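# Stack three cups mouth down, larger over smaller

## Task

Put the three cups into one nested stack with each larger cup covering a smaller one, all three resting upside down (mouth toward the table) and upright rather than tipped; the stack must stay that way with the robot no longer holding or supporting it.

## Robot and tools

ROBOT. Two arms, left_arm and right_arm, each ending in an identical five-finger right hand (the two hands are not mirrored, so every hand axis and number means the same on both). The names are labels only; left_arm sits on the +y side of the scene.

FRAMES. Result positions use one scene frame: origin on the table top midway between the arms, +z up, +x out across the table, +y toward left_arm. Positions are in metres, orientation as quaternion wxyz, velocities in m/s and rad/s. Each arm's hand point is a spot 0.05 m in front of the palm where index pad meets thumb tip in a pinch. Its own axes: +z along the straightened fingers (fingertips reach 0.06-0.07 m past it), +y out of the palm, +x across the palm toward the little finger. The hand extends 0.08 m on the little-finger side and 0.02 m (thumb tucked in front) to 0.09 m on the thumb side. A wrist bracket on the little-finger side juts 0.03 m beyond the point along +y and 0.11 m across; it can collide. Printed positions may be off somewhat at long reach.

ROW FORMAT. Every motion command is a row of 28 numbers, each in [-1, 1], covering both arms even if one stays still: left_arm dx, dy, dz, rx, ry, rz, then left hand little, ring, middle, index, thumb_bend, thumb_turn, force_limit, speed; then the same 14 for right_arm and right hand. dx..rz are an offset, not a pose: a target relative to that hand point's measured pose at the start of the action (for a call's first action, the last pose reported in this scene), expressed in the hand point's own axes. 1.0 equals 0.6 m or 180 degrees; rx, ry, rz form a single rotation vector. Every row in an action is measured from that same start pose, not from the row before. Hand numbers are absolute targets: fingers and thumb_bend +1 straight, -1 fully curled; thumb_turn +1 beside the palm, -1 across in front of it. A pinch is roughly index -0.22, thumb_bend -0.75, thumb_turn -0.57. force_limit maps -1..+1 to about 0..10 N at the fingertip (0..15 N for the two thumb motors) and only stops closing motion. speed maps -1..+1 from near zero to full (full travel in 0.6 s); for a soft grip close at -0.9 or slower. No value means 'unchanged': to keep a hand as is, resend its last eight numbers, or before any, its hand_measured six plus hand_force_limit and hand_speed.

TOOLS.
execute_actions(actions): a list of actions; each action is a list of up to 15 rows, one per 1/30 s step, the last row held to fill 15 steps. An empty list just returns state and images.
move(target, speed, stop_force, blocking): target is one 28-number row as above, offsets from the pose in the latest result showing one. Each hand point travels a straight line to its target; both paths finish together, lasting 0.5-10 s (cut off at 10 s). speed is top path speed in m/s, 0.002-0.5, default 0.25; turning up to twice that in rad/s. Paths ignore obstacles and the other arm. Optional stop_force (13-80 N, shared) ends an arm's path when its wrist sensor feels that much extra push against the motion for two steps; the arm then backs to its pose two steps earlier and holds. Use it only slowly, not with a turning hand, and omit it when lifting off something you press on. It is not allowed before 0.2 s of scene time or with blocking=false. blocking=false returns after 0.5 s while motion continues; then use wait or stop before new commands.
wait(seconds): 0-10 s, arms hold their last command.
stop(): brakes a running move.
zoom_image(camera, region): camera is cam_high, cam_left_wrist or cam_right_wrist; region [x0, y0, x1, y1] in pixels, at most 504x504.
show_instructions(): shows reference images.
finished_scene(scene): ends the given scene irreversibly; the goal must already hold and remain stable.

MOTION LIMITS. Each step the command is clipped to within 100 mm and 16 degrees of the measured pose, so far targets take several actions; position wins over orientation when both cannot be met. Motion lags commands by about 0.17 s. Elbows stop just short of straight. 'Hand target' lines show where the controller is driving.

RESULTS. State lines give pose and velocity per arm; 'pose unreachable' means a clearance check altered that arm's command. The move: line reports the ending (done, off_target, moving, held, contact, fault) and limits (paced = clipped, held = steps blocked). hand_measured, hand_stopped_by (moving, target, force, stalled, fault) and hand_load_n list six values in motor order; loads near zero mean the grip was lost. Wrist force/torque are in the hand's own axes, noisy (offset up to ~5.5 N), saturating near 100 N. Joint torques are rough indicators only.

GRIPPING. With thumb turned fully in front, the hand can wrap objects 0.035-0.08 m across, which sit on the wrist side of the hand point; turn the thumb before reaching. Motors move only when their target changes by 0.01 or more, then lock. To squeeze harder raise force_limit and send a more-closed target; to loosen send a more-open one.

AVOID. Pushing past contact with a stiff arm, fast contact, torque or 150 N forces (the arm halts 10 s), arms striking or pressing each other anywhere, knocking or dropping cups off the table, motor overheating from long holds, and leaving cups supported by the hand when finishing. Cameras: cam_high 672x504, wrist cameras 616x616 fisheye.

Each tool is called after "Call:" as a command line: name --argument value for each argument, lists and objects as JSON in quotes; but a table of rows of numbers goes row by row, as --pt "numbers of a row", without its own name.

## Session

Call:
execute_actions --actions '[]'

Scene clock: 0.00 s.
left_arm: end_effector_position=(-0.1590, +0.9892, +0.6043) hand_measured=(+1.000, +1.000, +1.000, +1.000, +1.000, +1.000) hand_load_n=(+0.0, +0.0, +0.0, +0.0, +0.0, +0.0) hand_stopped_by=(target, target, target, target, target, target) hand_force_limit=0.00 hand_speed=-0.80 end_effector_quat_wxyz=(+0.033, +0.676, -0.735, +0.029) end_effector_velocity=(+0.000, -0.000, -0.000) end_effector_angular_velocity=(-0.002, +0.001, +0.001) | right_arm: end_effector_position=(+0.1268, -1.3044, +0.5832) hand_measured=(+1.000, +1.000, +1.000, +1.000, +1.000, +1.000) hand_load_n=(+0.0, +0.0, +0.0, +0.0, +0.0, +0.0) hand_stopped_by=(target, target, target, target, target, target) hand_force_limit=0.00 hand_speed=-0.80 end_effector_quat_wxyz=(+0.011, +0.683, +0.729, -0.046) end_effector_velocity=(-0.000, +0.000, +0.001) end_effector_angular_velocity=(-0.001, +0.000, -0.001)
Joint positions: left_arm=[ 1.334 -1.579  1.457  1.778  1.593 -1.835] | right_arm=[-2.025 -1.521  1.401  1.597  1.589 -1.968]
Joint velocities: left_arm=[-0.     0.     0.001  0.001  0.    -0.001] | right_arm=[-0.    -0.001  0.     0.     0.     0.   ]
Joint torques (N m, as the arm reports them, + toward a larger angle): no reading
Motor temperatures (°C, as the motors report them): left_arm=[27 24 23 27 28 25] | right_arm=[21 21 26 30 31 30]
Wrist force (N, on the end effector, along its own x y z axes, offset not removed): no reading
Wrist torque (N m, same axes, about the end effector's origin, offset not removed): no reading
Hand target (left_arm): -0.159, +0.989, +0.604; +0.033, +0.676, -0.735, +0.029
Hand target (right_arm): +0.127, -1.304, +0.583; +0.011, +0.683, +0.729, -0.046
camera_calibration (this result's frames):
cam_left_wrist: T_world_to_cam=[[-0.979306, 0.1901, -0.0694406, -0.293636], [0.136719, 0.874381, 0.465582, -1.12548], [0.149225, 0.446453, -0.882276, 0.243274], [0, 0, 0, 1]] pos_world=[-0.169987, 0.931307, 0.718248]
cam_right_wrist: T_world_to_cam=[[0.994872, -0.0809604, -0.0606172, -0.194059], [-0.0219449, -0.757867, 0.652039, -1.3751], [-0.0987292, -0.647366, -0.755758, -0.25997], [0, 0, 0, 1]] pos_world=[0.137221, -1.22615, 0.688379]

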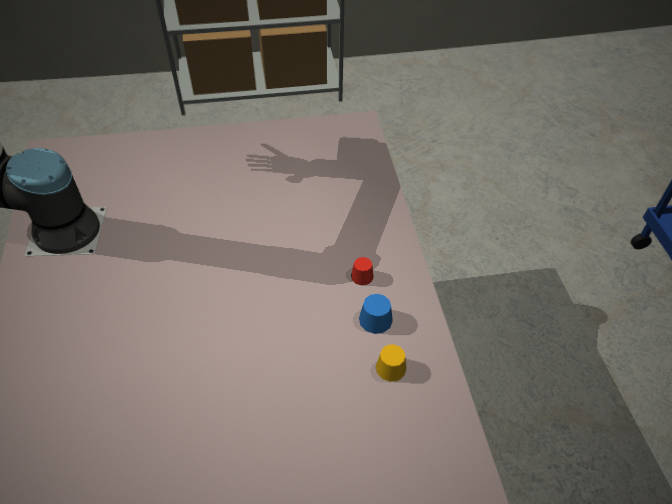

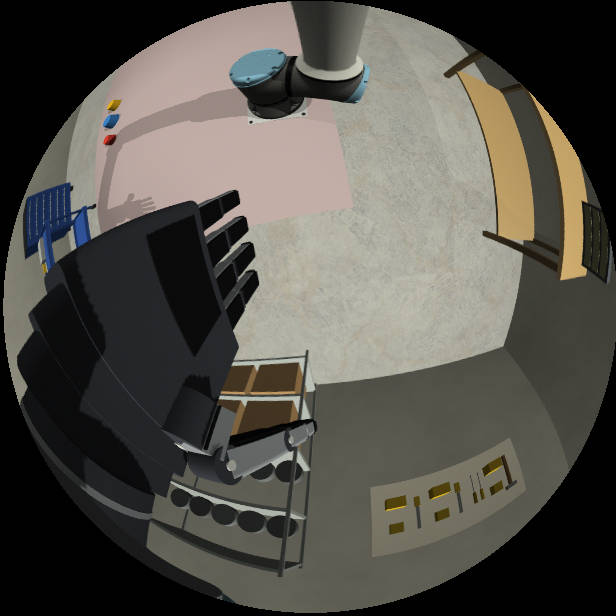

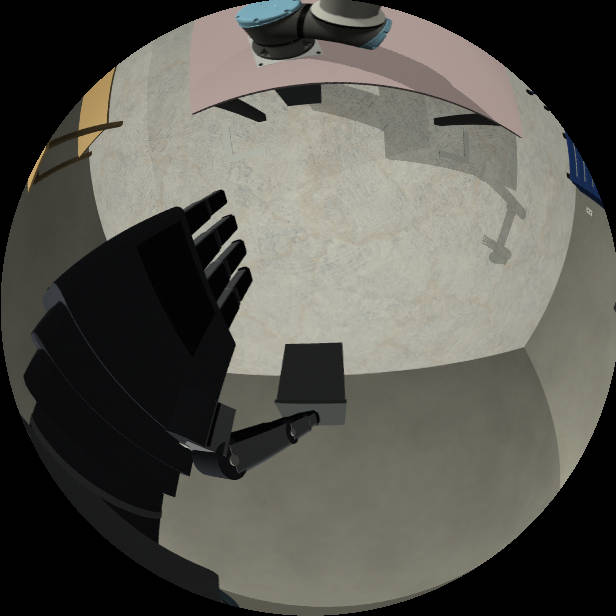

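Call:
move --target '[0.8,-1,0.35,0.15,0.115,-0.16,1,1,1,1,1,-1,0,0.5,0,0,0,0,0,0,1,1,1,1,1,1,0,-0.8]' --speed 0.4

Call:
zoom_image --camera "cam_high" --region '[310, 250, 450, 390]'

Scene clock: 5.40 s.
left_arm: end_effector_position=(+0.3961, +0.4462, +0.4348) hand_measured=(+1.000, +1.000, +1.000, +1.000, +1.000, -1.000) hand_load_n=(+0.0, +0.0, +0.0, +0.0, +0.0, +0.0) hand_stopped_by=(target, target, target, target, target, target) hand_force_limit=0.00 hand_speed=0.50 end_effector_quat_wxyz=(+0.011, +0.809, -0.503, +0.305) end_effector_velocity=(+0.001, -0.000, +0.000) end_effector_angular_velocity=(+0.001, -0.003, +0.001) | right_arm: end_effector_position=(+0.1268, -1.3044, +0.5832) hand_measured=(+1.000, +1.000, +1.000, +1.000, +1.000, +1.000) hand_load_n=(+0.0, +0.0, +0.0, +0.0, +0.0, +0.0) hand_stopped_by=(target, target, target, target, target, target) hand_force_limit=0.00 hand_speed=-0.80 end_effector_quat_wxyz=(+0.011, +0.683, +0.729, -0.046) end_effector_velocity=(+0.000, -0.000, +0.000) end_effector_angular_velocity=(-0.002, +0.000, +0.000)
Joint positions: left_arm=[-0.233 -1.728  1.785  0.908  1.714 -3.99 ] | right_arm=[-2.025 -1.521  1.401  1.597  1.589 -1.968]
Joint velocities: left_arm=[-0.001  0.    -0.001 -0.002 -0.002 -0.   ] | right_arm=[ 0.001 -0.    -0.    -0.001 -0.     0.001]
Joint torques (N m, as the arm reports them, + toward a larger angle): left_arm=[-13.32 -12.91 -47.34  -0.57  -1.96  -2.85] | right_arm=[ -0.39 -35.66 -41.29   3.71  -0.16  -0.28]
Motor temperatures (°C, as the motors report them): left_arm=[27 24 23 27 28 25] | right_arm=[21 21 26 30 31 30]
Wrist force (N, on the end effector, along its own x y z axes, offset not removed): left_arm=[6.3 1.9 -1.7] | right_arm=[4.6 -2.0 0.5]
Wrist torque (N m, same axes, about the end effector's origin, offset not removed): left_arm=[1.06 -1.06 0.41] | right_arm=[-0.39 -0.87 0.54]
Hand target (left_arm): +0.396, +0.446, +0.435; +0.011, +0.809, -0.503, +0.305
Hand target (right_arm): +0.127, -1.304, +0.583; +0.011, +0.683, +0.729, -0.046
Off the commanded pose (left_arm): 0.003 m, 0 deg.
Off the commanded pose (right_arm): 0.000 m, 0 deg.
move: done
camera_calibration (this result's frames):
cam_left_wrist: T_world_to_cam=[[-0.818779, -0.418299, -0.393226, 0.690093], [-0.467896, 0.883096, 0.0348528, -0.224813], [0.332678, 0.212526, -0.918781, 0.300919], [0, 0, 0, 1]] pos_world=[0.359735, 0.423244, 0.555676]
cam_right_wrist: T_world_to_cam=[[0.994872, -0.0809602, -0.0606172, -0.194059], [-0.0219448, -0.757867, 0.652039, -1.3751], [-0.0987291, -0.647366, -0.755758, -0.25997], [0, 0, 0, 1]] pos_world=[0.137221, -1.22615, 0.688379]

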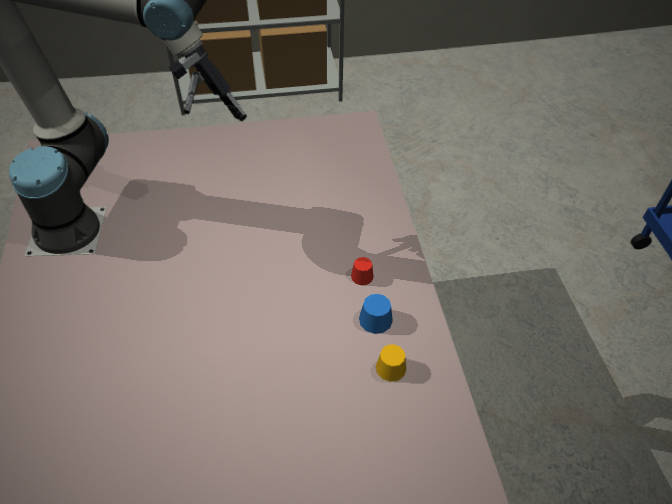

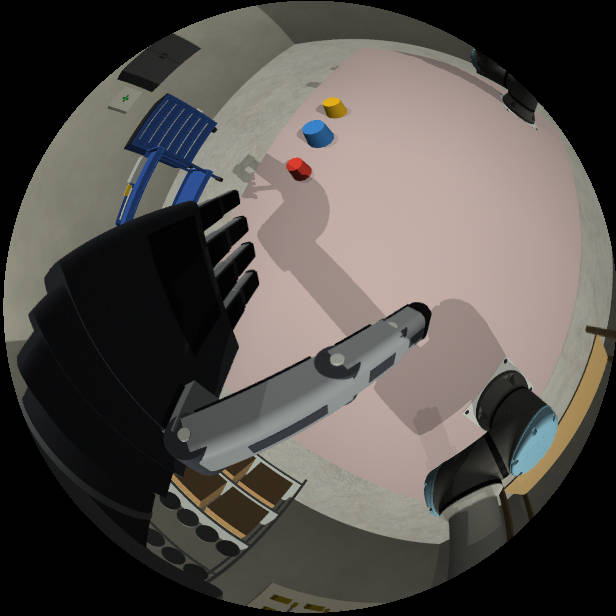

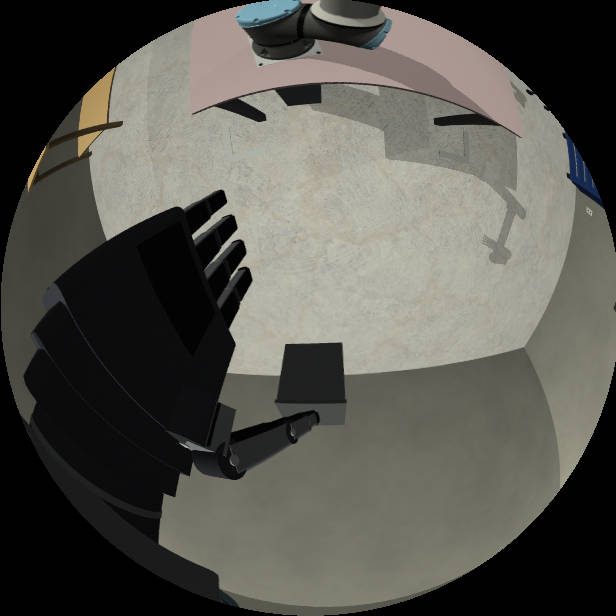

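Region (310, 250, 450, 390) of cam_high's 672x504 image, scaled by 3.600, with more detail than that image has.

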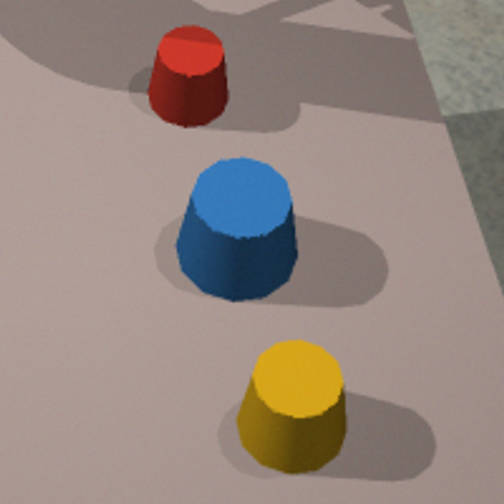

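Call:
move --target '[0.757,0.08,0.995,0.225,0.1945,-0.2567,1,1,1,1,1,-1,0,0.5,0,0,0,0,0,0,1,1,1,1,1,1,0,-0.8]' --speed 0.4

Scene clock: 12.90 s.
left_arm: end_effector_position=(+0.7863, -0.1371, +0.1660) hand_measured=(+1.000, +1.000, +1.000, +1.000, +1.000, -1.000) hand_load_n=(+0.0, +0.0, +0.0, +0.0, +0.0, +0.0) hand_stopped_by=(target, target, target, target, target, target) hand_force_limit=0.00 hand_speed=0.50 end_effector_quat_wxyz=(+0.000, +0.766, -0.000, +0.643) end_effector_velocity=(+0.001, -0.001, -0.002) end_effector_angular_velocity=(+0.001, +0.000, +0.001) | right_arm: end_effector_position=(+0.1268, -1.3044, +0.5832) hand_measured=(+1.000, +1.000, +1.000, +1.000, +1.000, +1.000) hand_load_n=(+0.0, +0.0, +0.0, +0.0, +0.0, +0.0) hand_stopped_by=(target, target, target, target, target, target) hand_force_limit=0.00 hand_speed=-0.80 end_effector_quat_wxyz=(+0.011, +0.683, +0.729, -0.046) end_effector_velocity=(+0.000, +0.001, +0.001) end_effector_angular_velocity=(-0.001, +0.000, -0.000)
Joint positions: left_arm=[-0.85  -0.906  1.47  -0.268  0.631 -4.954] | right_arm=[-2.025 -1.521  1.401  1.597  1.589 -1.968]
Joint velocities: left_arm=[-0.     0.003 -0.002  0.    -0.001  0.   ] | right_arm=[-0.    -0.002 -0.     0.001  0.     0.   ]
Joint torques (N m, as the arm reports them, + toward a larger angle): left_arm=[-10.48 -80.35 -42.99   1.97  -2.32  -3.09] | right_arm=[ -0.74 -35.89 -41.13   3.59   0.04  -0.18]
Motor temperatures (°C, as the motors report them): left_arm=[27 24 23 27 28 25] | right_arm=[21 21 26 30 31 30]
Wrist force (N, on the end effector, along its own x y z axes, offset not removed): left_arm=[1.7 0.0 -0.4] | right_arm=[4.0 -0.4 3.0]
Wrist torque (N m, same axes, about the end effector's origin, offset not removed): left_arm=[0.74 -0.44 0.16] | right_arm=[-0.31 -0.79 0.49]
Hand target (left_arm): +0.786, -0.137, +0.166; +0.000, +0.766, -0.000, +0.643
Hand target (right_arm): +0.127, -1.304, +0.583; +0.011, +0.683, +0.729, -0.046
Off the commanded pose (left_arm): 0.002 m, 0 deg.
Off the commanded pose (right_arm): 0.000 m, 0 deg.
move: done
camera_calibration (this result's frames):
cam_left_wrist: T_world_to_cam=[[0.0393701, -0.991634, -0.122929, -0.138313], [-0.677575, 0.0639249, -0.73267, 0.66225], [0.734399, 0.112139, -0.66939, -0.323008], [0, 0, 0, 1]] pos_world=[0.691386, -0.143268, 0.25199]
cam_right_wrist: T_world_to_cam=[[0.994872, -0.0809603, -0.0606172, -0.194059], [-0.0219449, -0.757867, 0.65204, -1.3751], [-0.0987291, -0.647366, -0.755758, -0.25997], [0, 0, 0, 1]] pos_world=[0.137221, -1.22615, 0.688379]

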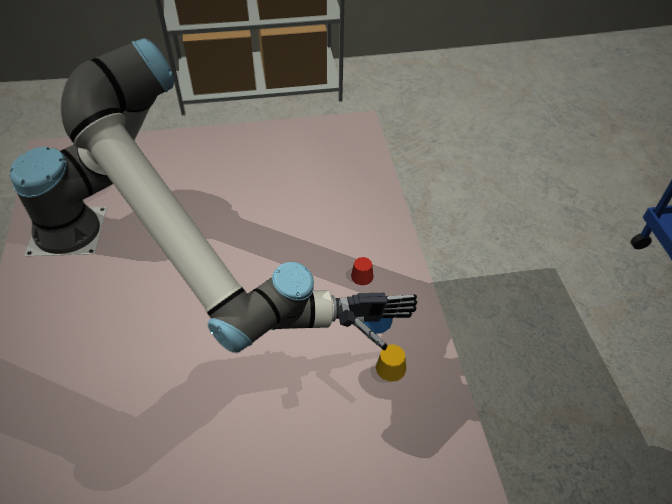

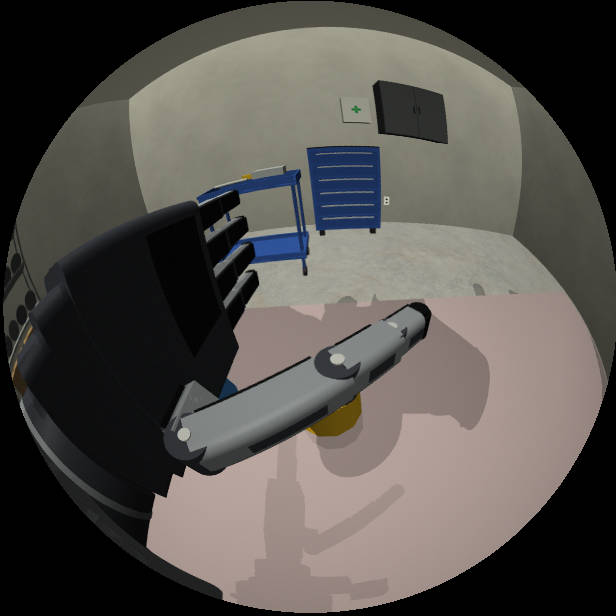

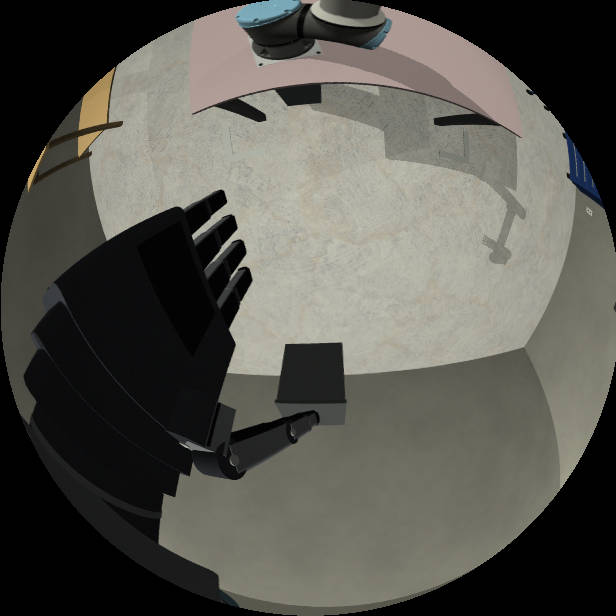

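Call:
move --target '[-0.225,0,0.04,0,0,0,1,1,1,1,1,-1,0,0.5,0,0,0,0,0,0,1,1,1,1,1,1,0,-0.8]' --speed 0.13 --stop_force 15

Scene clock: 17.60 s.
left_arm: end_effector_position=(+0.7869, -0.1372, +0.0290) hand_measured=(+1.000, +1.000, +1.000, +1.000, +1.000, -1.000) hand_load_n=(+0.0, +0.0, +0.0, +0.0, +0.0, +0.0) hand_stopped_by=(target, target, target, target, target, target) hand_force_limit=0.00 hand_speed=0.50 end_effector_quat_wxyz=(+0.000, +0.766, -0.000, +0.643) end_effector_velocity=(-0.000, +0.000, -0.001) end_effector_angular_velocity=(+0.002, +0.001, -0.001) | right_arm: end_effector_position=(+0.1268, -1.3044, +0.5832) hand_measured=(+1.000, +1.000, +1.000, +1.000, +1.000, +1.000) hand_load_n=(+0.0, +0.0, +0.0, +0.0, +0.0, +0.0) hand_stopped_by=(target, target, target, target, target, target) hand_force_limit=0.00 hand_speed=-0.80 end_effector_quat_wxyz=(+0.011, +0.683, +0.729, -0.046) end_effector_velocity=(+0.000, +0.000, +0.000) end_effector_angular_velocity=(+0.001, -0.000, +0.000)
Joint positions: left_arm=[-0.85  -0.768  1.511 -0.447  0.631 -4.954] | right_arm=[-2.025 -1.521  1.401  1.597  1.589 -1.968]
Joint velocities: left_arm=[ 0.     0.001  0.001 -0.001  0.001  0.002] | right_arm=[ 0.    -0.    -0.     0.001  0.     0.   ]
Joint torques (N m, as the arm reports them, + toward a larger angle): left_arm=[  8.57 -86.97 -26.    -2.76   1.15   3.38] | right_arm=[ -0.2  -35.89 -41.51   3.62  -0.01  -0.27]
Motor temperatures (°C, as the motors report them): left_arm=[27 24 23 27 28 25] | right_arm=[21 21 26 30 31 30]
Wrist force (N, on the end effector, along its own x y z axes, offset not removed): left_arm=[2.8 2.8 2.2] | right_arm=[2.5 -2.6 -0.8]
Wrist torque (N m, same axes, about the end effector's origin, offset not removed): left_arm=[0.93 -0.54 0.26] | right_arm=[-0.52 -0.57 0.31]
Hand target (left_arm): +0.787, -0.137, +0.029; +0.000, +0.766, -0.000, +0.643
Hand target (right_arm): +0.127, -1.304, +0.583; +0.011, +0.683, +0.729, -0.046
Off the commanded pose (left_arm): 0.000 m, 0 deg.
Off the commanded pose (right_arm): 0.000 m, 0 deg.
move: done
camera_calibration (this result's frames):
cam_left_wrist: T_world_to_cam=[[0.0393678, -0.991631, -0.122959, -0.155328], [-0.677601, 0.0639449, -0.732645, 0.56234], [0.734375, 0.11216, -0.669412, -0.415082], [0, 0, 0, 1]] pos_world=[0.691983, -0.143431, 0.115036]
cam_right_wrist: T_world_to_cam=[[0.994872, -0.0809604, -0.0606172, -0.194059], [-0.021945, -0.757867, 0.652039, -1.3751], [-0.0987292, -0.647366, -0.755758, -0.25997], [0, 0, 0, 1]] pos_world=[0.137221, -1.22615, 0.688379]

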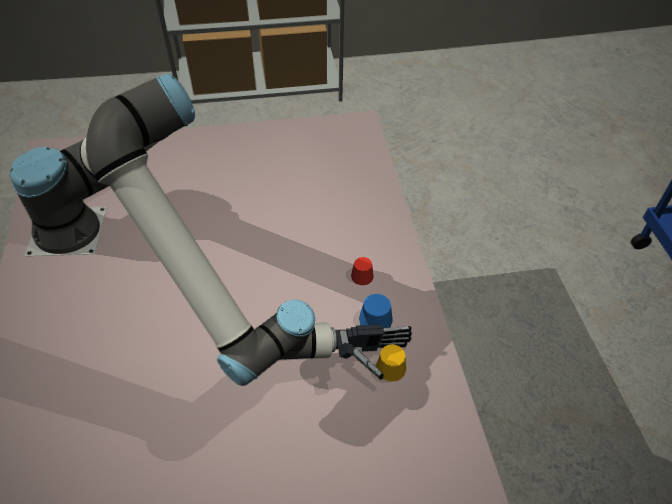

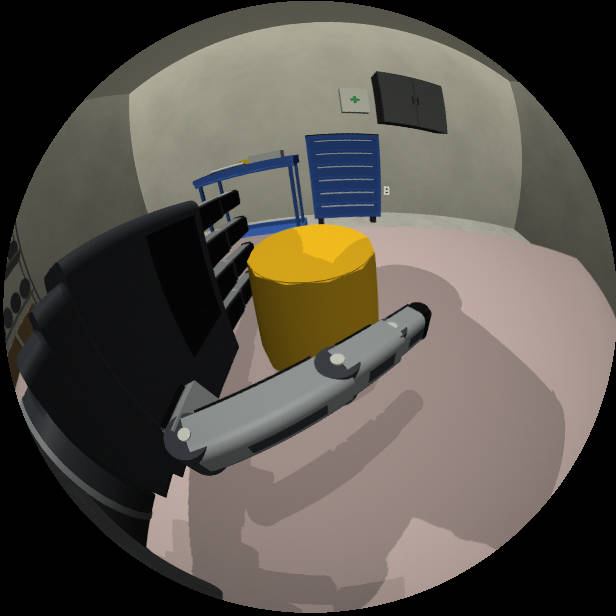

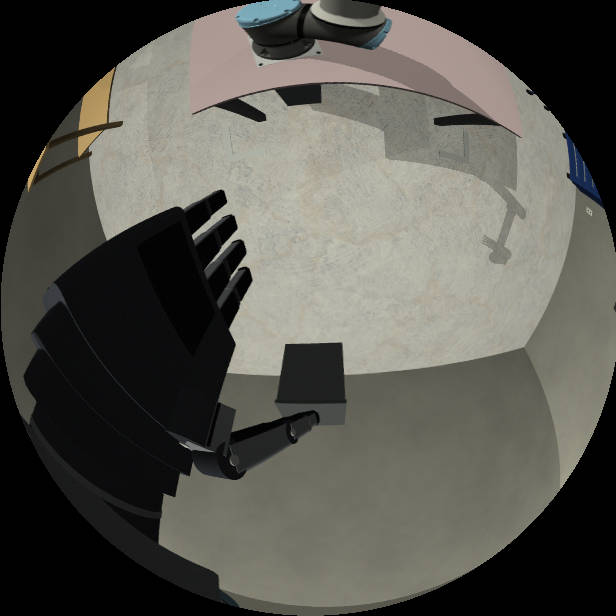

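Call:
move --target '[0.005,0.011,0.034,0,0,0,1,1,1,1,1,-1,0,0.5,0,0,0,0,0,0,1,1,1,1,1,1,0,-0.8]' --speed 0.05

Call:
move --target '[0,0,0,0,0,0,1,1,-1,-1,0.6,-1,0.4,-0.6,0,0,0,0,0,0,1,1,1,1,1,1,0,-0.8]'

Call:
zoom_image --camera "cam_high" --region '[310, 250, 450, 390]'

Scene clock: 22.07 s.
left_arm: end_effector_position=(+0.8075, -0.1438, +0.0285) hand_measured=(+1.000, +1.000, +1.000, +1.000, +1.000, -1.000) hand_load_n=(+0.0, +0.0, +0.0, +0.0, +0.0, +0.0) hand_stopped_by=(target, target, target, target, target, target) hand_force_limit=0.00 hand_speed=0.50 end_effector_quat_wxyz=(+0.000, +0.766, -0.000, +0.643) end_effector_velocity=(+0.001, +0.001, -0.002) end_effector_angular_velocity=(+0.005, +0.002, +0.002) | right_arm: end_effector_position=(+0.1268, -1.3044, +0.5832) hand_measured=(+1.000, +1.000, +1.000, +1.000, +1.000, +1.000) hand_load_n=(+0.0, +0.0, +0.0, +0.0, +0.0, +0.0) hand_stopped_by=(target, target, target, target, target, target) hand_force_limit=0.00 hand_speed=-0.80 end_effector_quat_wxyz=(+0.011, +0.683, +0.729, -0.046) end_effector_velocity=(+0.000, -0.000, -0.000) end_effector_angular_velocity=(+0.000, +0.000, +0.002)
Joint positions: left_arm=[-0.834 -0.745  1.463 -0.428  0.646 -4.946] | right_arm=[-2.025 -1.521  1.401  1.597  1.589 -1.968]
Joint velocities: left_arm=[ 0.001  0.002 -0.001  0.002 -0.001  0.002] | right_arm=[ 0.     0.001 -0.001  0.     0.    -0.002]
Joint torques (N m, as the arm reports them, + toward a larger angle): left_arm=[  7.18 -88.5  -38.7    1.8    1.52   3.24] | right_arm=[  0.17 -35.6  -41.     3.58   0.02  -0.43]
Motor temperatures (°C, as the motors report them): left_arm=[27 24 23 27 28 25] | right_arm=[21 21 26 30 31 30]
Wrist force (N, on the end effector, along its own x y z axes, offset not removed): left_arm=[-1.7 4.4 0.3] | right_arm=[1.3 -1.1 1.1]
Wrist torque (N m, same axes, about the end effector's origin, offset not removed): left_arm=[1.22 0.17 0.10] | right_arm=[-0.28 -0.53 0.35]
Hand target (left_arm): +0.808, -0.144, +0.028; +0.000, +0.766, -0.000, +0.643
Hand target (right_arm): +0.127, -1.304, +0.583; +0.011, +0.683, +0.729, -0.046
Off the commanded pose (left_arm): 0.000 m, 0 deg.
Off the commanded pose (right_arm): 0.000 m, 0 deg.
move: done
camera_calibration (this result's frames):
cam_left_wrist: T_world_to_cam=[[0.0393628, -0.991632, -0.122946, -0.16273], [-0.677613, 0.063937, -0.732634, 0.576297], [0.734364, 0.112149, -0.669426, -0.429759], [0, 0, 0, 1]] pos_world=[0.712512, -0.150018, 0.114516]
cam_right_wrist: T_world_to_cam=[[0.994872, -0.0809601, -0.0606172, -0.194059], [-0.0219448, -0.757867, 0.652039, -1.3751], [-0.098729, -0.647366, -0.755758, -0.25997], [0, 0, 0, 1]] pos_world=[0.137221, -1.22615, 0.688379]

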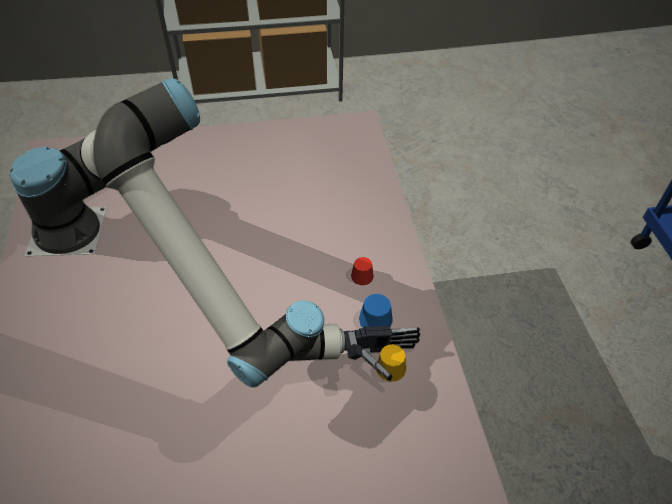

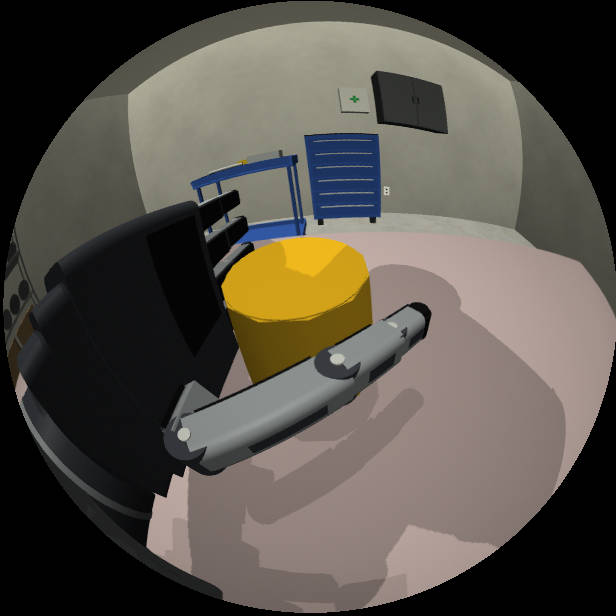

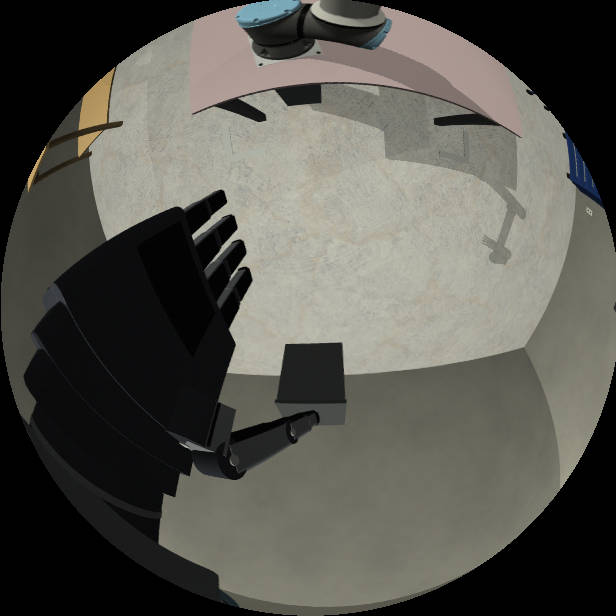

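Scene clock: 23.63 s.
left_arm: end_effector_position=(+0.8075, -0.1438, +0.0284) hand_measured=(+1.000, +1.000, +0.140, +0.316, +0.614, -1.000) hand_load_n=(+0.0, +0.0, +11.0, +3.5, +14.0, +0.0) hand_stopped_by=(target, target, force, force, force, target) hand_force_limit=0.40 hand_speed=-0.60 end_effector_quat_wxyz=(+0.000, +0.766, -0.000, +0.643) end_effector_velocity=(+0.000, +0.001, -0.001) end_effector_angular_velocity=(-0.000, +0.000, +0.002) | right_arm: end_effector_position=(+0.1268, -1.3044, +0.5832) hand_measured=(+1.000, +1.000, +1.000, +1.000, +1.000, +1.000) hand_load_n=(+0.0, +0.0, +0.0, +0.0, +0.0, +0.0) hand_stopped_by=(target, target, target, target, target, target) hand_force_limit=0.00 hand_speed=-0.80 end_effector_quat_wxyz=(+0.011, +0.683, +0.729, -0.046) end_effector_velocity=(+0.000, +0.001, +0.001) end_effector_angular_velocity=(-0.001, +0.000, -0.001)
Joint positions: left_arm=[-0.834 -0.745  1.463 -0.428  0.646 -4.946] | right_arm=[-2.025 -1.521  1.401  1.597  1.589 -1.968]
Joint velocities: left_arm=[ 0.001  0.001 -0.    -0.    -0.001 -0.001] | right_arm=[-0.    -0.002  0.     0.     0.     0.001]
Joint torques (N m, as the arm reports them, + toward a larger angle): left_arm=[   0.35 -111.14  -20.35   -2.59   -2.5     2.5 ] | right_arm=[ -0.91 -36.44 -41.22   3.7    0.12  -0.4 ]
Motor temperatures (°C, as the motors report them): left_arm=[27 24 23 27 28 25] | right_arm=[21 21 26 30 31 30]
Wrist force (N, on the end effector, along its own x y z axes, offset not removed): left_arm=[2.2 0.0 2.9] | right_arm=[0.6 -1.1 1.6]
Wrist torque (N m, same axes, about the end effector's origin, offset not removed): left_arm=[0.32 -0.42 0.05] | right_arm=[-0.33 -0.35 0.16]
Hand target (left_arm): +0.807, -0.144, +0.028; +0.000, +0.766, -0.000, +0.643
Hand target (right_arm): +0.127, -1.304, +0.583; +0.011, +0.683, +0.729, -0.046
Off the commanded pose (left_arm): 0.000 m, 0 deg.
Off the commanded pose (right_arm): 0.000 m, 0 deg.
move: done
camera_calibration (this result's frames):
cam_left_wrist: T_world_to_cam=[[0.0393705, -0.991623, -0.123017, -0.162708], [-0.677649, 0.0639786, -0.732597, 0.576296], [0.734331, 0.112205, -0.669454, -0.429759], [0, 0, 0, 1]] pos_world=[0.712518, -0.149995, 0.114473]
cam_right_wrist: T_world_to_cam=[[0.994872, -0.0809603, -0.0606173, -0.194059], [-0.0219449, -0.757867, 0.652039, -1.3751], [-0.0987292, -0.647366, -0.755758, -0.25997], [0, 0, 0, 1]] pos_world=[0.137221, -1.22615, 0.688379]

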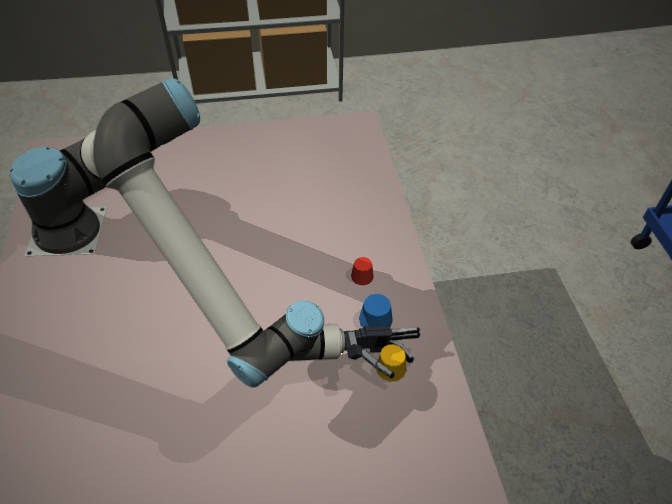

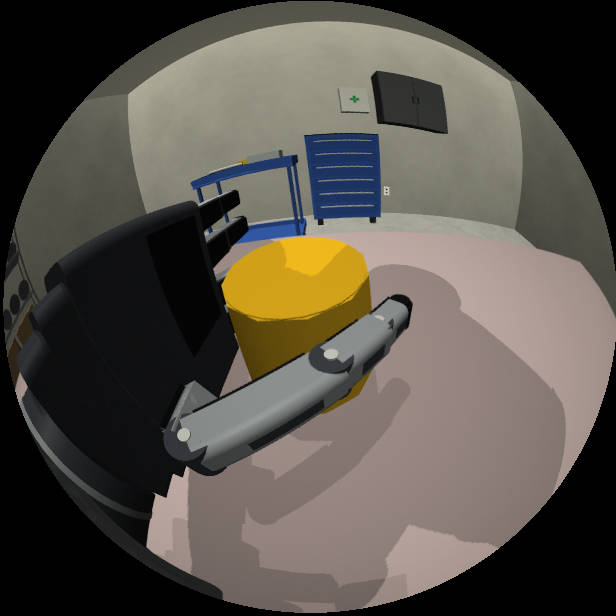

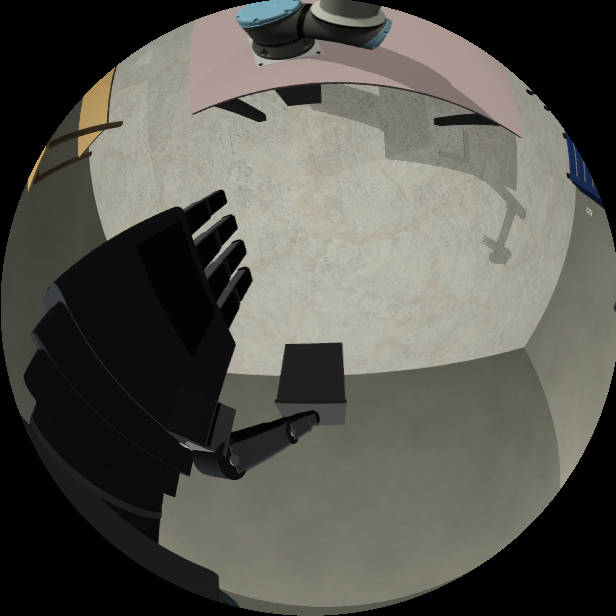

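Region (310, 250, 450, 390) of cam_high's 672x504 image, scaled by 3.600, with more detail than that image has.

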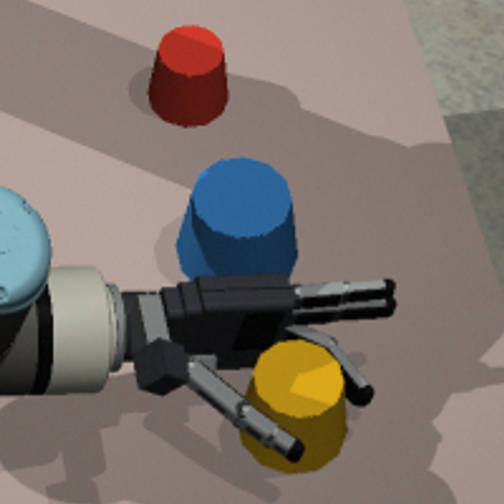

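Lift 0.09, move (−0.016, +0.314).

Call:
move --target '[0.148,0,-0.026,0,0,0,1,1,-1,-1,0.6,-1,0.4,-0.6,0,0,0,0,0,0,1,1,1,1,1,1,0,-0.8]' --speed 0.15

Call:
move --target '[-0.005,-0.523,-0.026,0,0,0,1,1,-1,-1,0.6,-1,0.4,-0.6,0,0,0,0,0,0,1,1,1,1,1,1,0,-0.8]'

Call:
zoom_image --camera "cam_high" --region '[310, 200, 450, 340]'

Scene clock: 27.53 s.
left_arm: end_effector_position=(+0.8073, -0.1436, +0.1184) hand_measured=(+1.000, +1.000, +0.140, +0.316, +0.614, -1.000) hand_load_n=(+0.0, +0.0, +11.0, +2.0, +12.0, +0.5) hand_stopped_by=(target, target, force, force, force, target) hand_force_limit=0.40 hand_speed=-0.60 end_effector_quat_wxyz=(+0.000, +0.766, -0.000, +0.643) end_effector_velocity=(-0.000, -0.000, +0.001) end_effector_angular_velocity=(-0.001, +0.001, -0.000) | right_arm: end_effector_position=(+0.1268, -1.3044, +0.5832) hand_measured=(+1.000, +1.000, +1.000, +1.000, +1.000, +1.000) hand_load_n=(+0.0, +0.0, +0.0, +0.0, +0.0, +0.0) hand_stopped_by=(target, target, target, target, target, target) hand_force_limit=0.00 hand_speed=-0.80 end_effector_quat_wxyz=(+0.011, +0.683, +0.729, -0.046) end_effector_velocity=(-0.001, -0.001, +0.001) end_effector_angular_velocity=(-0.001, +0.001, -0.001)
Joint positions: left_arm=[-0.834 -0.836  1.442 -0.316  0.646 -4.946] | right_arm=[-2.025 -1.521  1.401  1.597  1.589 -1.968]
Joint velocities: left_arm=[-0.    -0.001 -0.002  0.004  0.    -0.002] | right_arm=[-0.001  0.001 -0.002 -0.     0.     0.   ]
Joint torques (N m, as the arm reports them, + toward a larger angle): left_arm=[ -11.17 -110.94  -42.69    2.07   -2.38   -3.41] | right_arm=[ -0.26 -36.   -41.36   3.79   0.19  -0.35]
Motor temperatures (°C, as the motors report them): left_arm=[27 24 23 27 28 25] | right_arm=[21 21 26 30 31 30]
Wrist force (N, on the end effector, along its own x y z axes, offset not removed): left_arm=[1.6 4.0 1.3] | right_arm=[1.1 -1.7 2.7]
Wrist torque (N m, same axes, about the end effector's origin, offset not removed): left_arm=[1.12 -0.49 0.29] | right_arm=[-0.45 -0.48 0.23]
Hand target (left_arm): +0.807, -0.144, +0.119; +0.000, +0.766, -0.000, +0.643
Hand target (right_arm): +0.127, -1.304, +0.583; +0.011, +0.683, +0.729, -0.046
Off the commanded pose (left_arm): 0.000 m, 0 deg.
Off the commanded pose (right_arm): 0.000 m, 0 deg.
move: done
camera_calibration (this result's frames):
cam_left_wrist: T_world_to_cam=[[0.0393458, -0.991614, -0.123103, -0.151454], [-0.677659, 0.0640575, -0.732581, 0.642079], [0.734323, 0.112246, -0.669455, -0.369381], [0, 0, 0, 1]] pos_world=[0.712315, -0.149852, 0.204447]
cam_right_wrist: T_world_to_cam=[[0.994872, -0.0809605, -0.0606173, -0.194059], [-0.021945, -0.757867, 0.652039, -1.3751], [-0.0987294, -0.647366, -0.755758, -0.25997], [0, 0, 0, 1]] pos_world=[0.137221, -1.22615, 0.688379]

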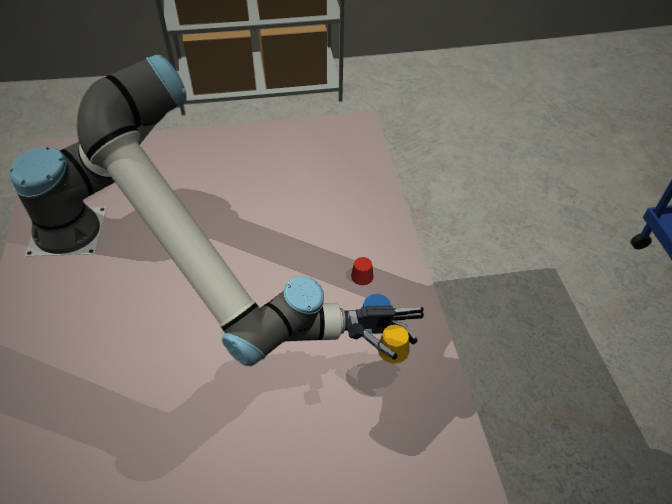

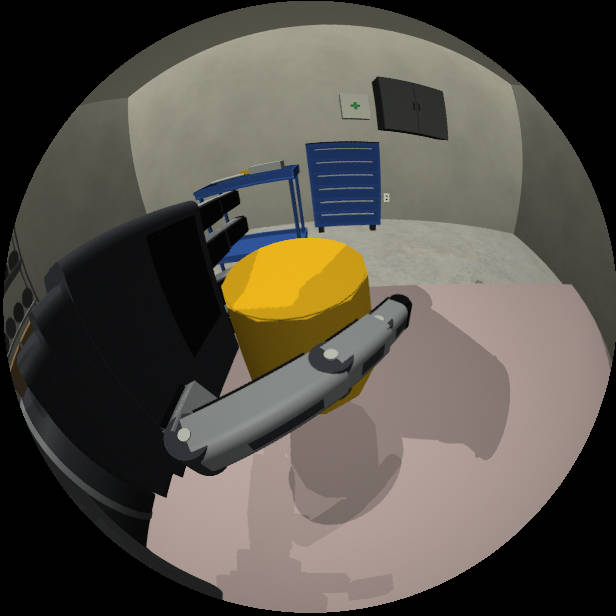

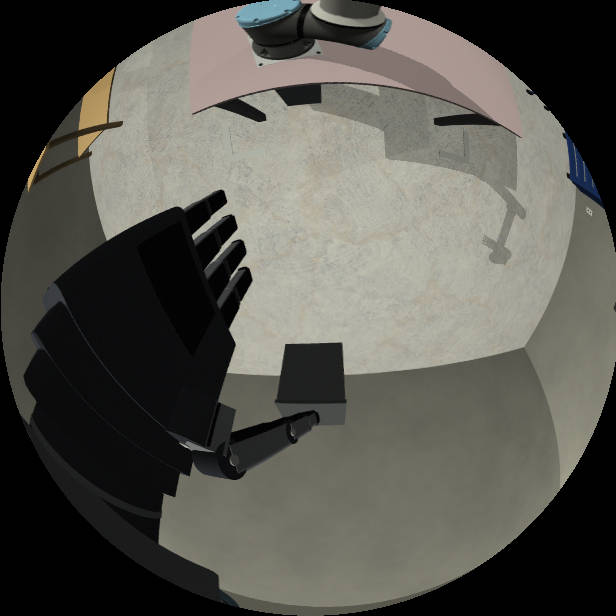

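Scene clock: 29.30 s.
left_arm: end_effector_position=(+0.7910, +0.1699, +0.1176) hand_measured=(+1.000, +1.000, +0.140, +0.316, +0.614, -1.000) hand_load_n=(+0.0, +0.0, +11.0, +2.0, +12.0, +0.5) hand_stopped_by=(target, target, force, force, force, target) hand_force_limit=0.40 hand_speed=-0.60 end_effector_quat_wxyz=(+0.000, +0.766, -0.000, +0.643) end_effector_velocity=(-0.000, +0.001, -0.000) end_effector_angular_velocity=(-0.001, +0.001, +0.000) | right_arm: end_effector_position=(+0.1268, -1.3044, +0.5832) hand_measured=(+1.000, +1.000, +1.000, +1.000, +1.000, +1.000) hand_load_n=(+0.0, +0.0, +0.0, +0.0, +0.0, +0.0) hand_stopped_by=(target, target, target, target, target, target) hand_force_limit=0.00 hand_speed=-0.80 end_effector_quat_wxyz=(+0.011, +0.683, +0.729, -0.046) end_effector_velocity=(-0.000, -0.000, -0.000) end_effector_angular_velocity=(+0.001, -0.000, +0.000)
Joint positions: left_arm=[-0.56  -1.088  1.894 -0.586  0.911 -4.849] | right_arm=[-2.025 -1.521  1.401  1.597  1.589 -1.968]
Joint velocities: left_arm=[ 0.001 -0.     0.001  0.001  0.001 -0.001] | right_arm=[-0.     0.001 -0.     0.    -0.    -0.   ]
Joint torques (N m, as the arm reports them, + toward a larger angle): left_arm=[  6.31 -89.21 -19.52  -3.54   0.82   3.19] | right_arm=[ -0.33 -36.19 -41.18   3.79  -0.01  -0.29]
Motor temperatures (°C, as the motors report them): left_arm=[27 24 23 27 28 25] | right_arm=[21 21 26 30 31 30]
Wrist force (N, on the end effector, along its own x y z axes, offset not removed): left_arm=[1.3 4.7 3.3] | right_arm=[2.4 -1.0 3.9]
Wrist torque (N m, same axes, about the end effector's origin, offset not removed): left_arm=[1.02 -0.53 0.31] | right_arm=[-0.57 -0.73 0.29]
Hand target (left_arm): +0.791, +0.170, +0.118; +0.000, +0.766, -0.000, +0.643
Hand target (right_arm): +0.127, -1.304, +0.583; +0.011, +0.683, +0.729, -0.046
Off the commanded pose (left_arm): 0.001 m, 0 deg.
Off the commanded pose (right_arm): 0.000 m, 0 deg.
move: done
camera_calibration (this result's frames):
cam_left_wrist: T_world_to_cam=[[0.0392652, -0.991671, -0.122663, 0.160039], [-0.677929, 0.0637452, -0.732358, 0.610635], [0.734078, 0.111913, -0.66978, -0.392937], [0, 0, 0, 1]] pos_world=[0.69613, 0.163756, 0.203653]
cam_right_wrist: T_world_to_cam=[[0.994872, -0.0809603, -0.0606173, -0.194059], [-0.0219449, -0.757867, 0.652039, -1.3751], [-0.0987292, -0.647366, -0.755758, -0.25997], [0, 0, 0, 1]] pos_world=[0.137221, -1.22615, 0.688379]

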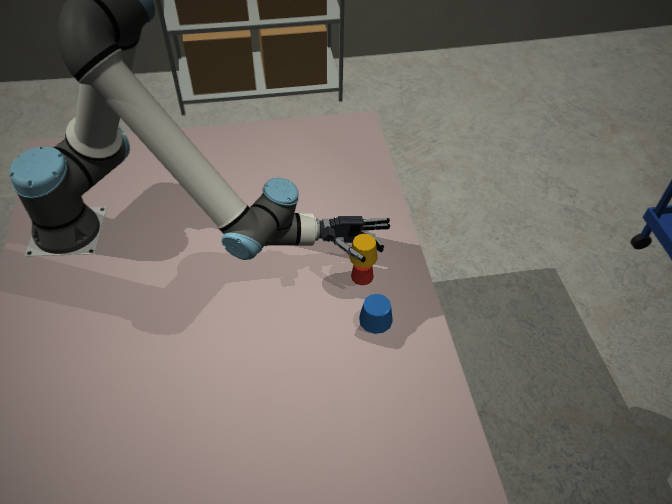

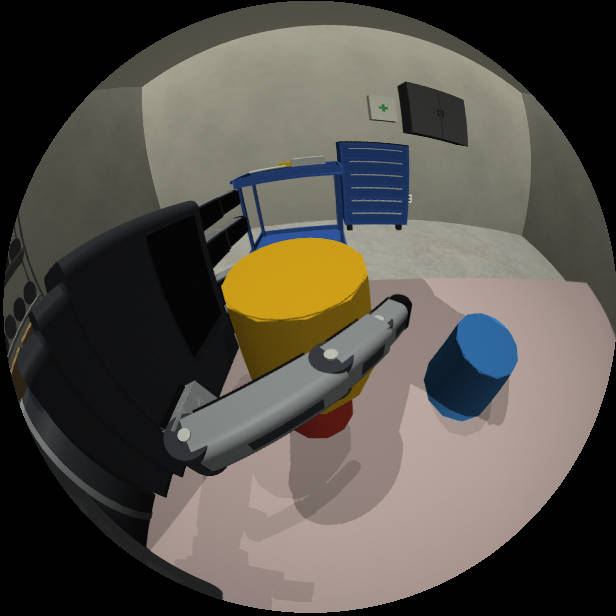

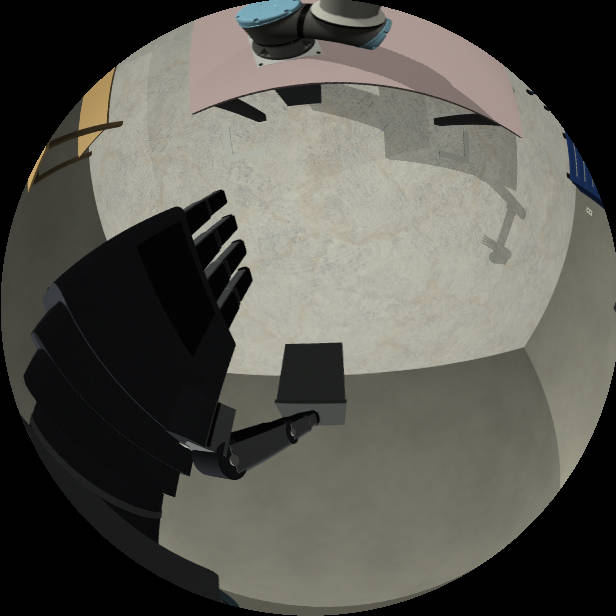

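Region (310, 200, 450, 340) of cam_high's 672x504 image, scaled by 3.600, with more detail than that image has.

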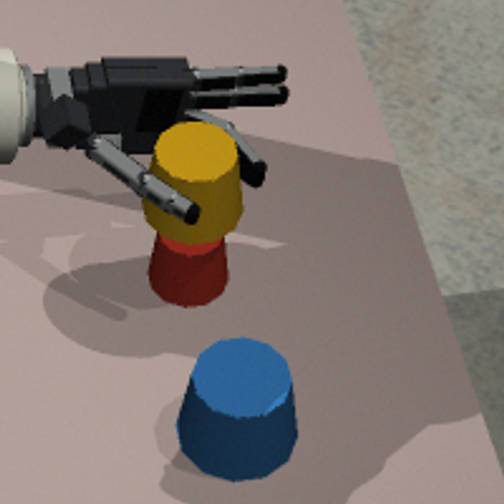

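Call:
move --target '[-0.147,0.002,0.026,0,0,0,1,1,-1,-1,0.6,-1,0.4,-0.6,0,0,0,0,0,0,1,1,1,1,1,1,0,-0.8]' --speed 0.07 --stop_force 15

Scene clock: 34.10 s.
left_arm: end_effector_position=(+0.7914, +0.1686, +0.0283) hand_measured=(+1.000, +1.000, +0.140, +0.316, +0.614, -1.000) hand_load_n=(+0.0, +0.0, +10.0, +2.0, +13.0, +0.0) hand_stopped_by=(target, target, force, force, force, target) hand_force_limit=0.40 hand_speed=-0.60 end_effector_quat_wxyz=(+0.000, +0.766, -0.000, +0.643) end_effector_velocity=(+0.000, +0.001, -0.001) end_effector_angular_velocity=(-0.000, +0.001, +0.002) | right_arm: end_effector_position=(+0.1268, -1.3044, +0.5832) hand_measured=(+1.000, +1.000, +1.000, +1.000, +1.000, +1.000) hand_load_n=(+0.0, +0.0, +0.0, +0.0, +0.0, +0.0) hand_stopped_by=(target, target, target, target, target, target) hand_force_limit=0.00 hand_speed=-0.80 end_effector_quat_wxyz=(+0.011, +0.683, +0.729, -0.046) end_effector_velocity=(+0.000, +0.000, -0.001) end_effector_angular_velocity=(+0.002, -0.001, -0.000)
Joint positions: left_arm=[-0.562 -0.969  1.916 -0.727  0.91  -4.849] | right_arm=[-2.025 -1.521  1.401  1.597  1.589 -1.968]
Joint velocities: left_arm=[ 0.     0.002 -0.     0.001 -0.001 -0.001] | right_arm=[-0.     0.001  0.001  0.    -0.     0.   ]
Joint torques (N m, as the arm reports them, + toward a larger angle): left_arm=[ -9.57 -55.41 -13.67  -2.49  -2.32  -0.64] | right_arm=[ -0.06 -35.84 -41.95   3.64   0.04  -0.21]
Motor temperatures (°C, as the motors report them): left_arm=[27 24 23 27 28 25] | right_arm=[21 21 26 30 31 30]
Wrist force (N, on the end effector, along its own x y z axes, offset not removed): left_arm=[12.7 2.3 -0.7] | right_arm=[2.9 -0.2 1.8]
Wrist torque (N m, same axes, about the end effector's origin, offset not removed): left_arm=[0.73 -0.85 0.58] | right_arm=[-0.10 -0.70 0.51]
Hand target (left_arm): +0.791, +0.169, +0.028; +0.000, +0.766, -0.000, +0.643
Hand target (right_arm): +0.127, -1.304, +0.583; +0.011, +0.683, +0.729, -0.046
Off the commanded pose (left_arm): 0.000 m, 0 deg.
Off the commanded pose (right_arm): 0.000 m, 0 deg.
move: done
camera_calibration (this result's frames):
cam_left_wrist: T_world_to_cam=[[0.0392841, -0.991695, -0.122464, 0.147722], [-0.677844, 0.0635984, -0.73245, 0.545505], [0.734156, 0.111785, -0.669716, -0.452891], [0, 0, 0, 1]] pos_world=[0.696457, 0.162429, 0.114338]
cam_right_wrist: T_world_to_cam=[[0.994872, -0.0809603, -0.0606172, -0.194059], [-0.0219449, -0.757867, 0.652039, -1.3751], [-0.0987291, -0.647366, -0.755758, -0.25997], [0, 0, 0, 1]] pos_world=[0.137221, -1.22615, 0.688379]

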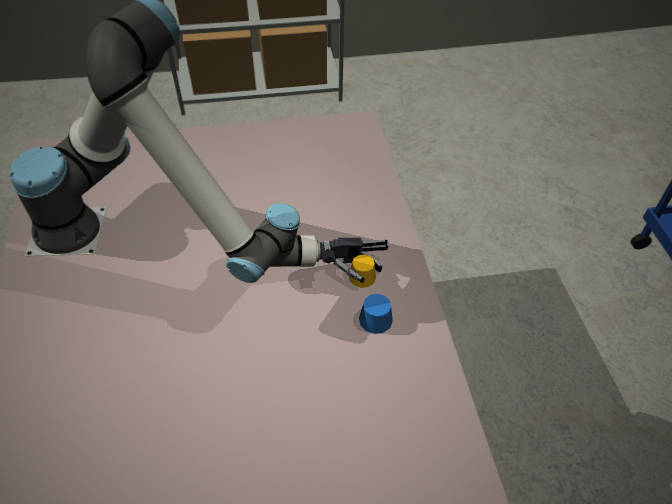

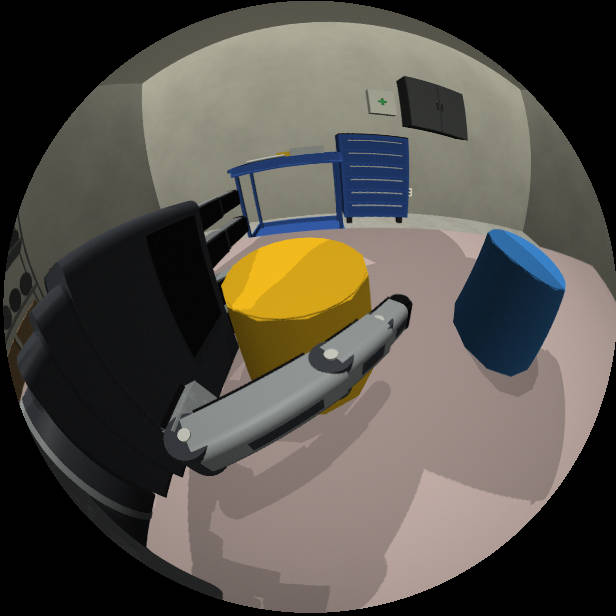

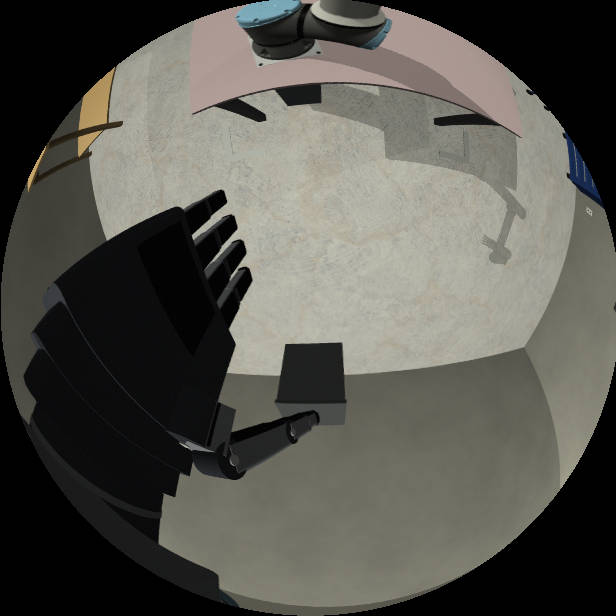

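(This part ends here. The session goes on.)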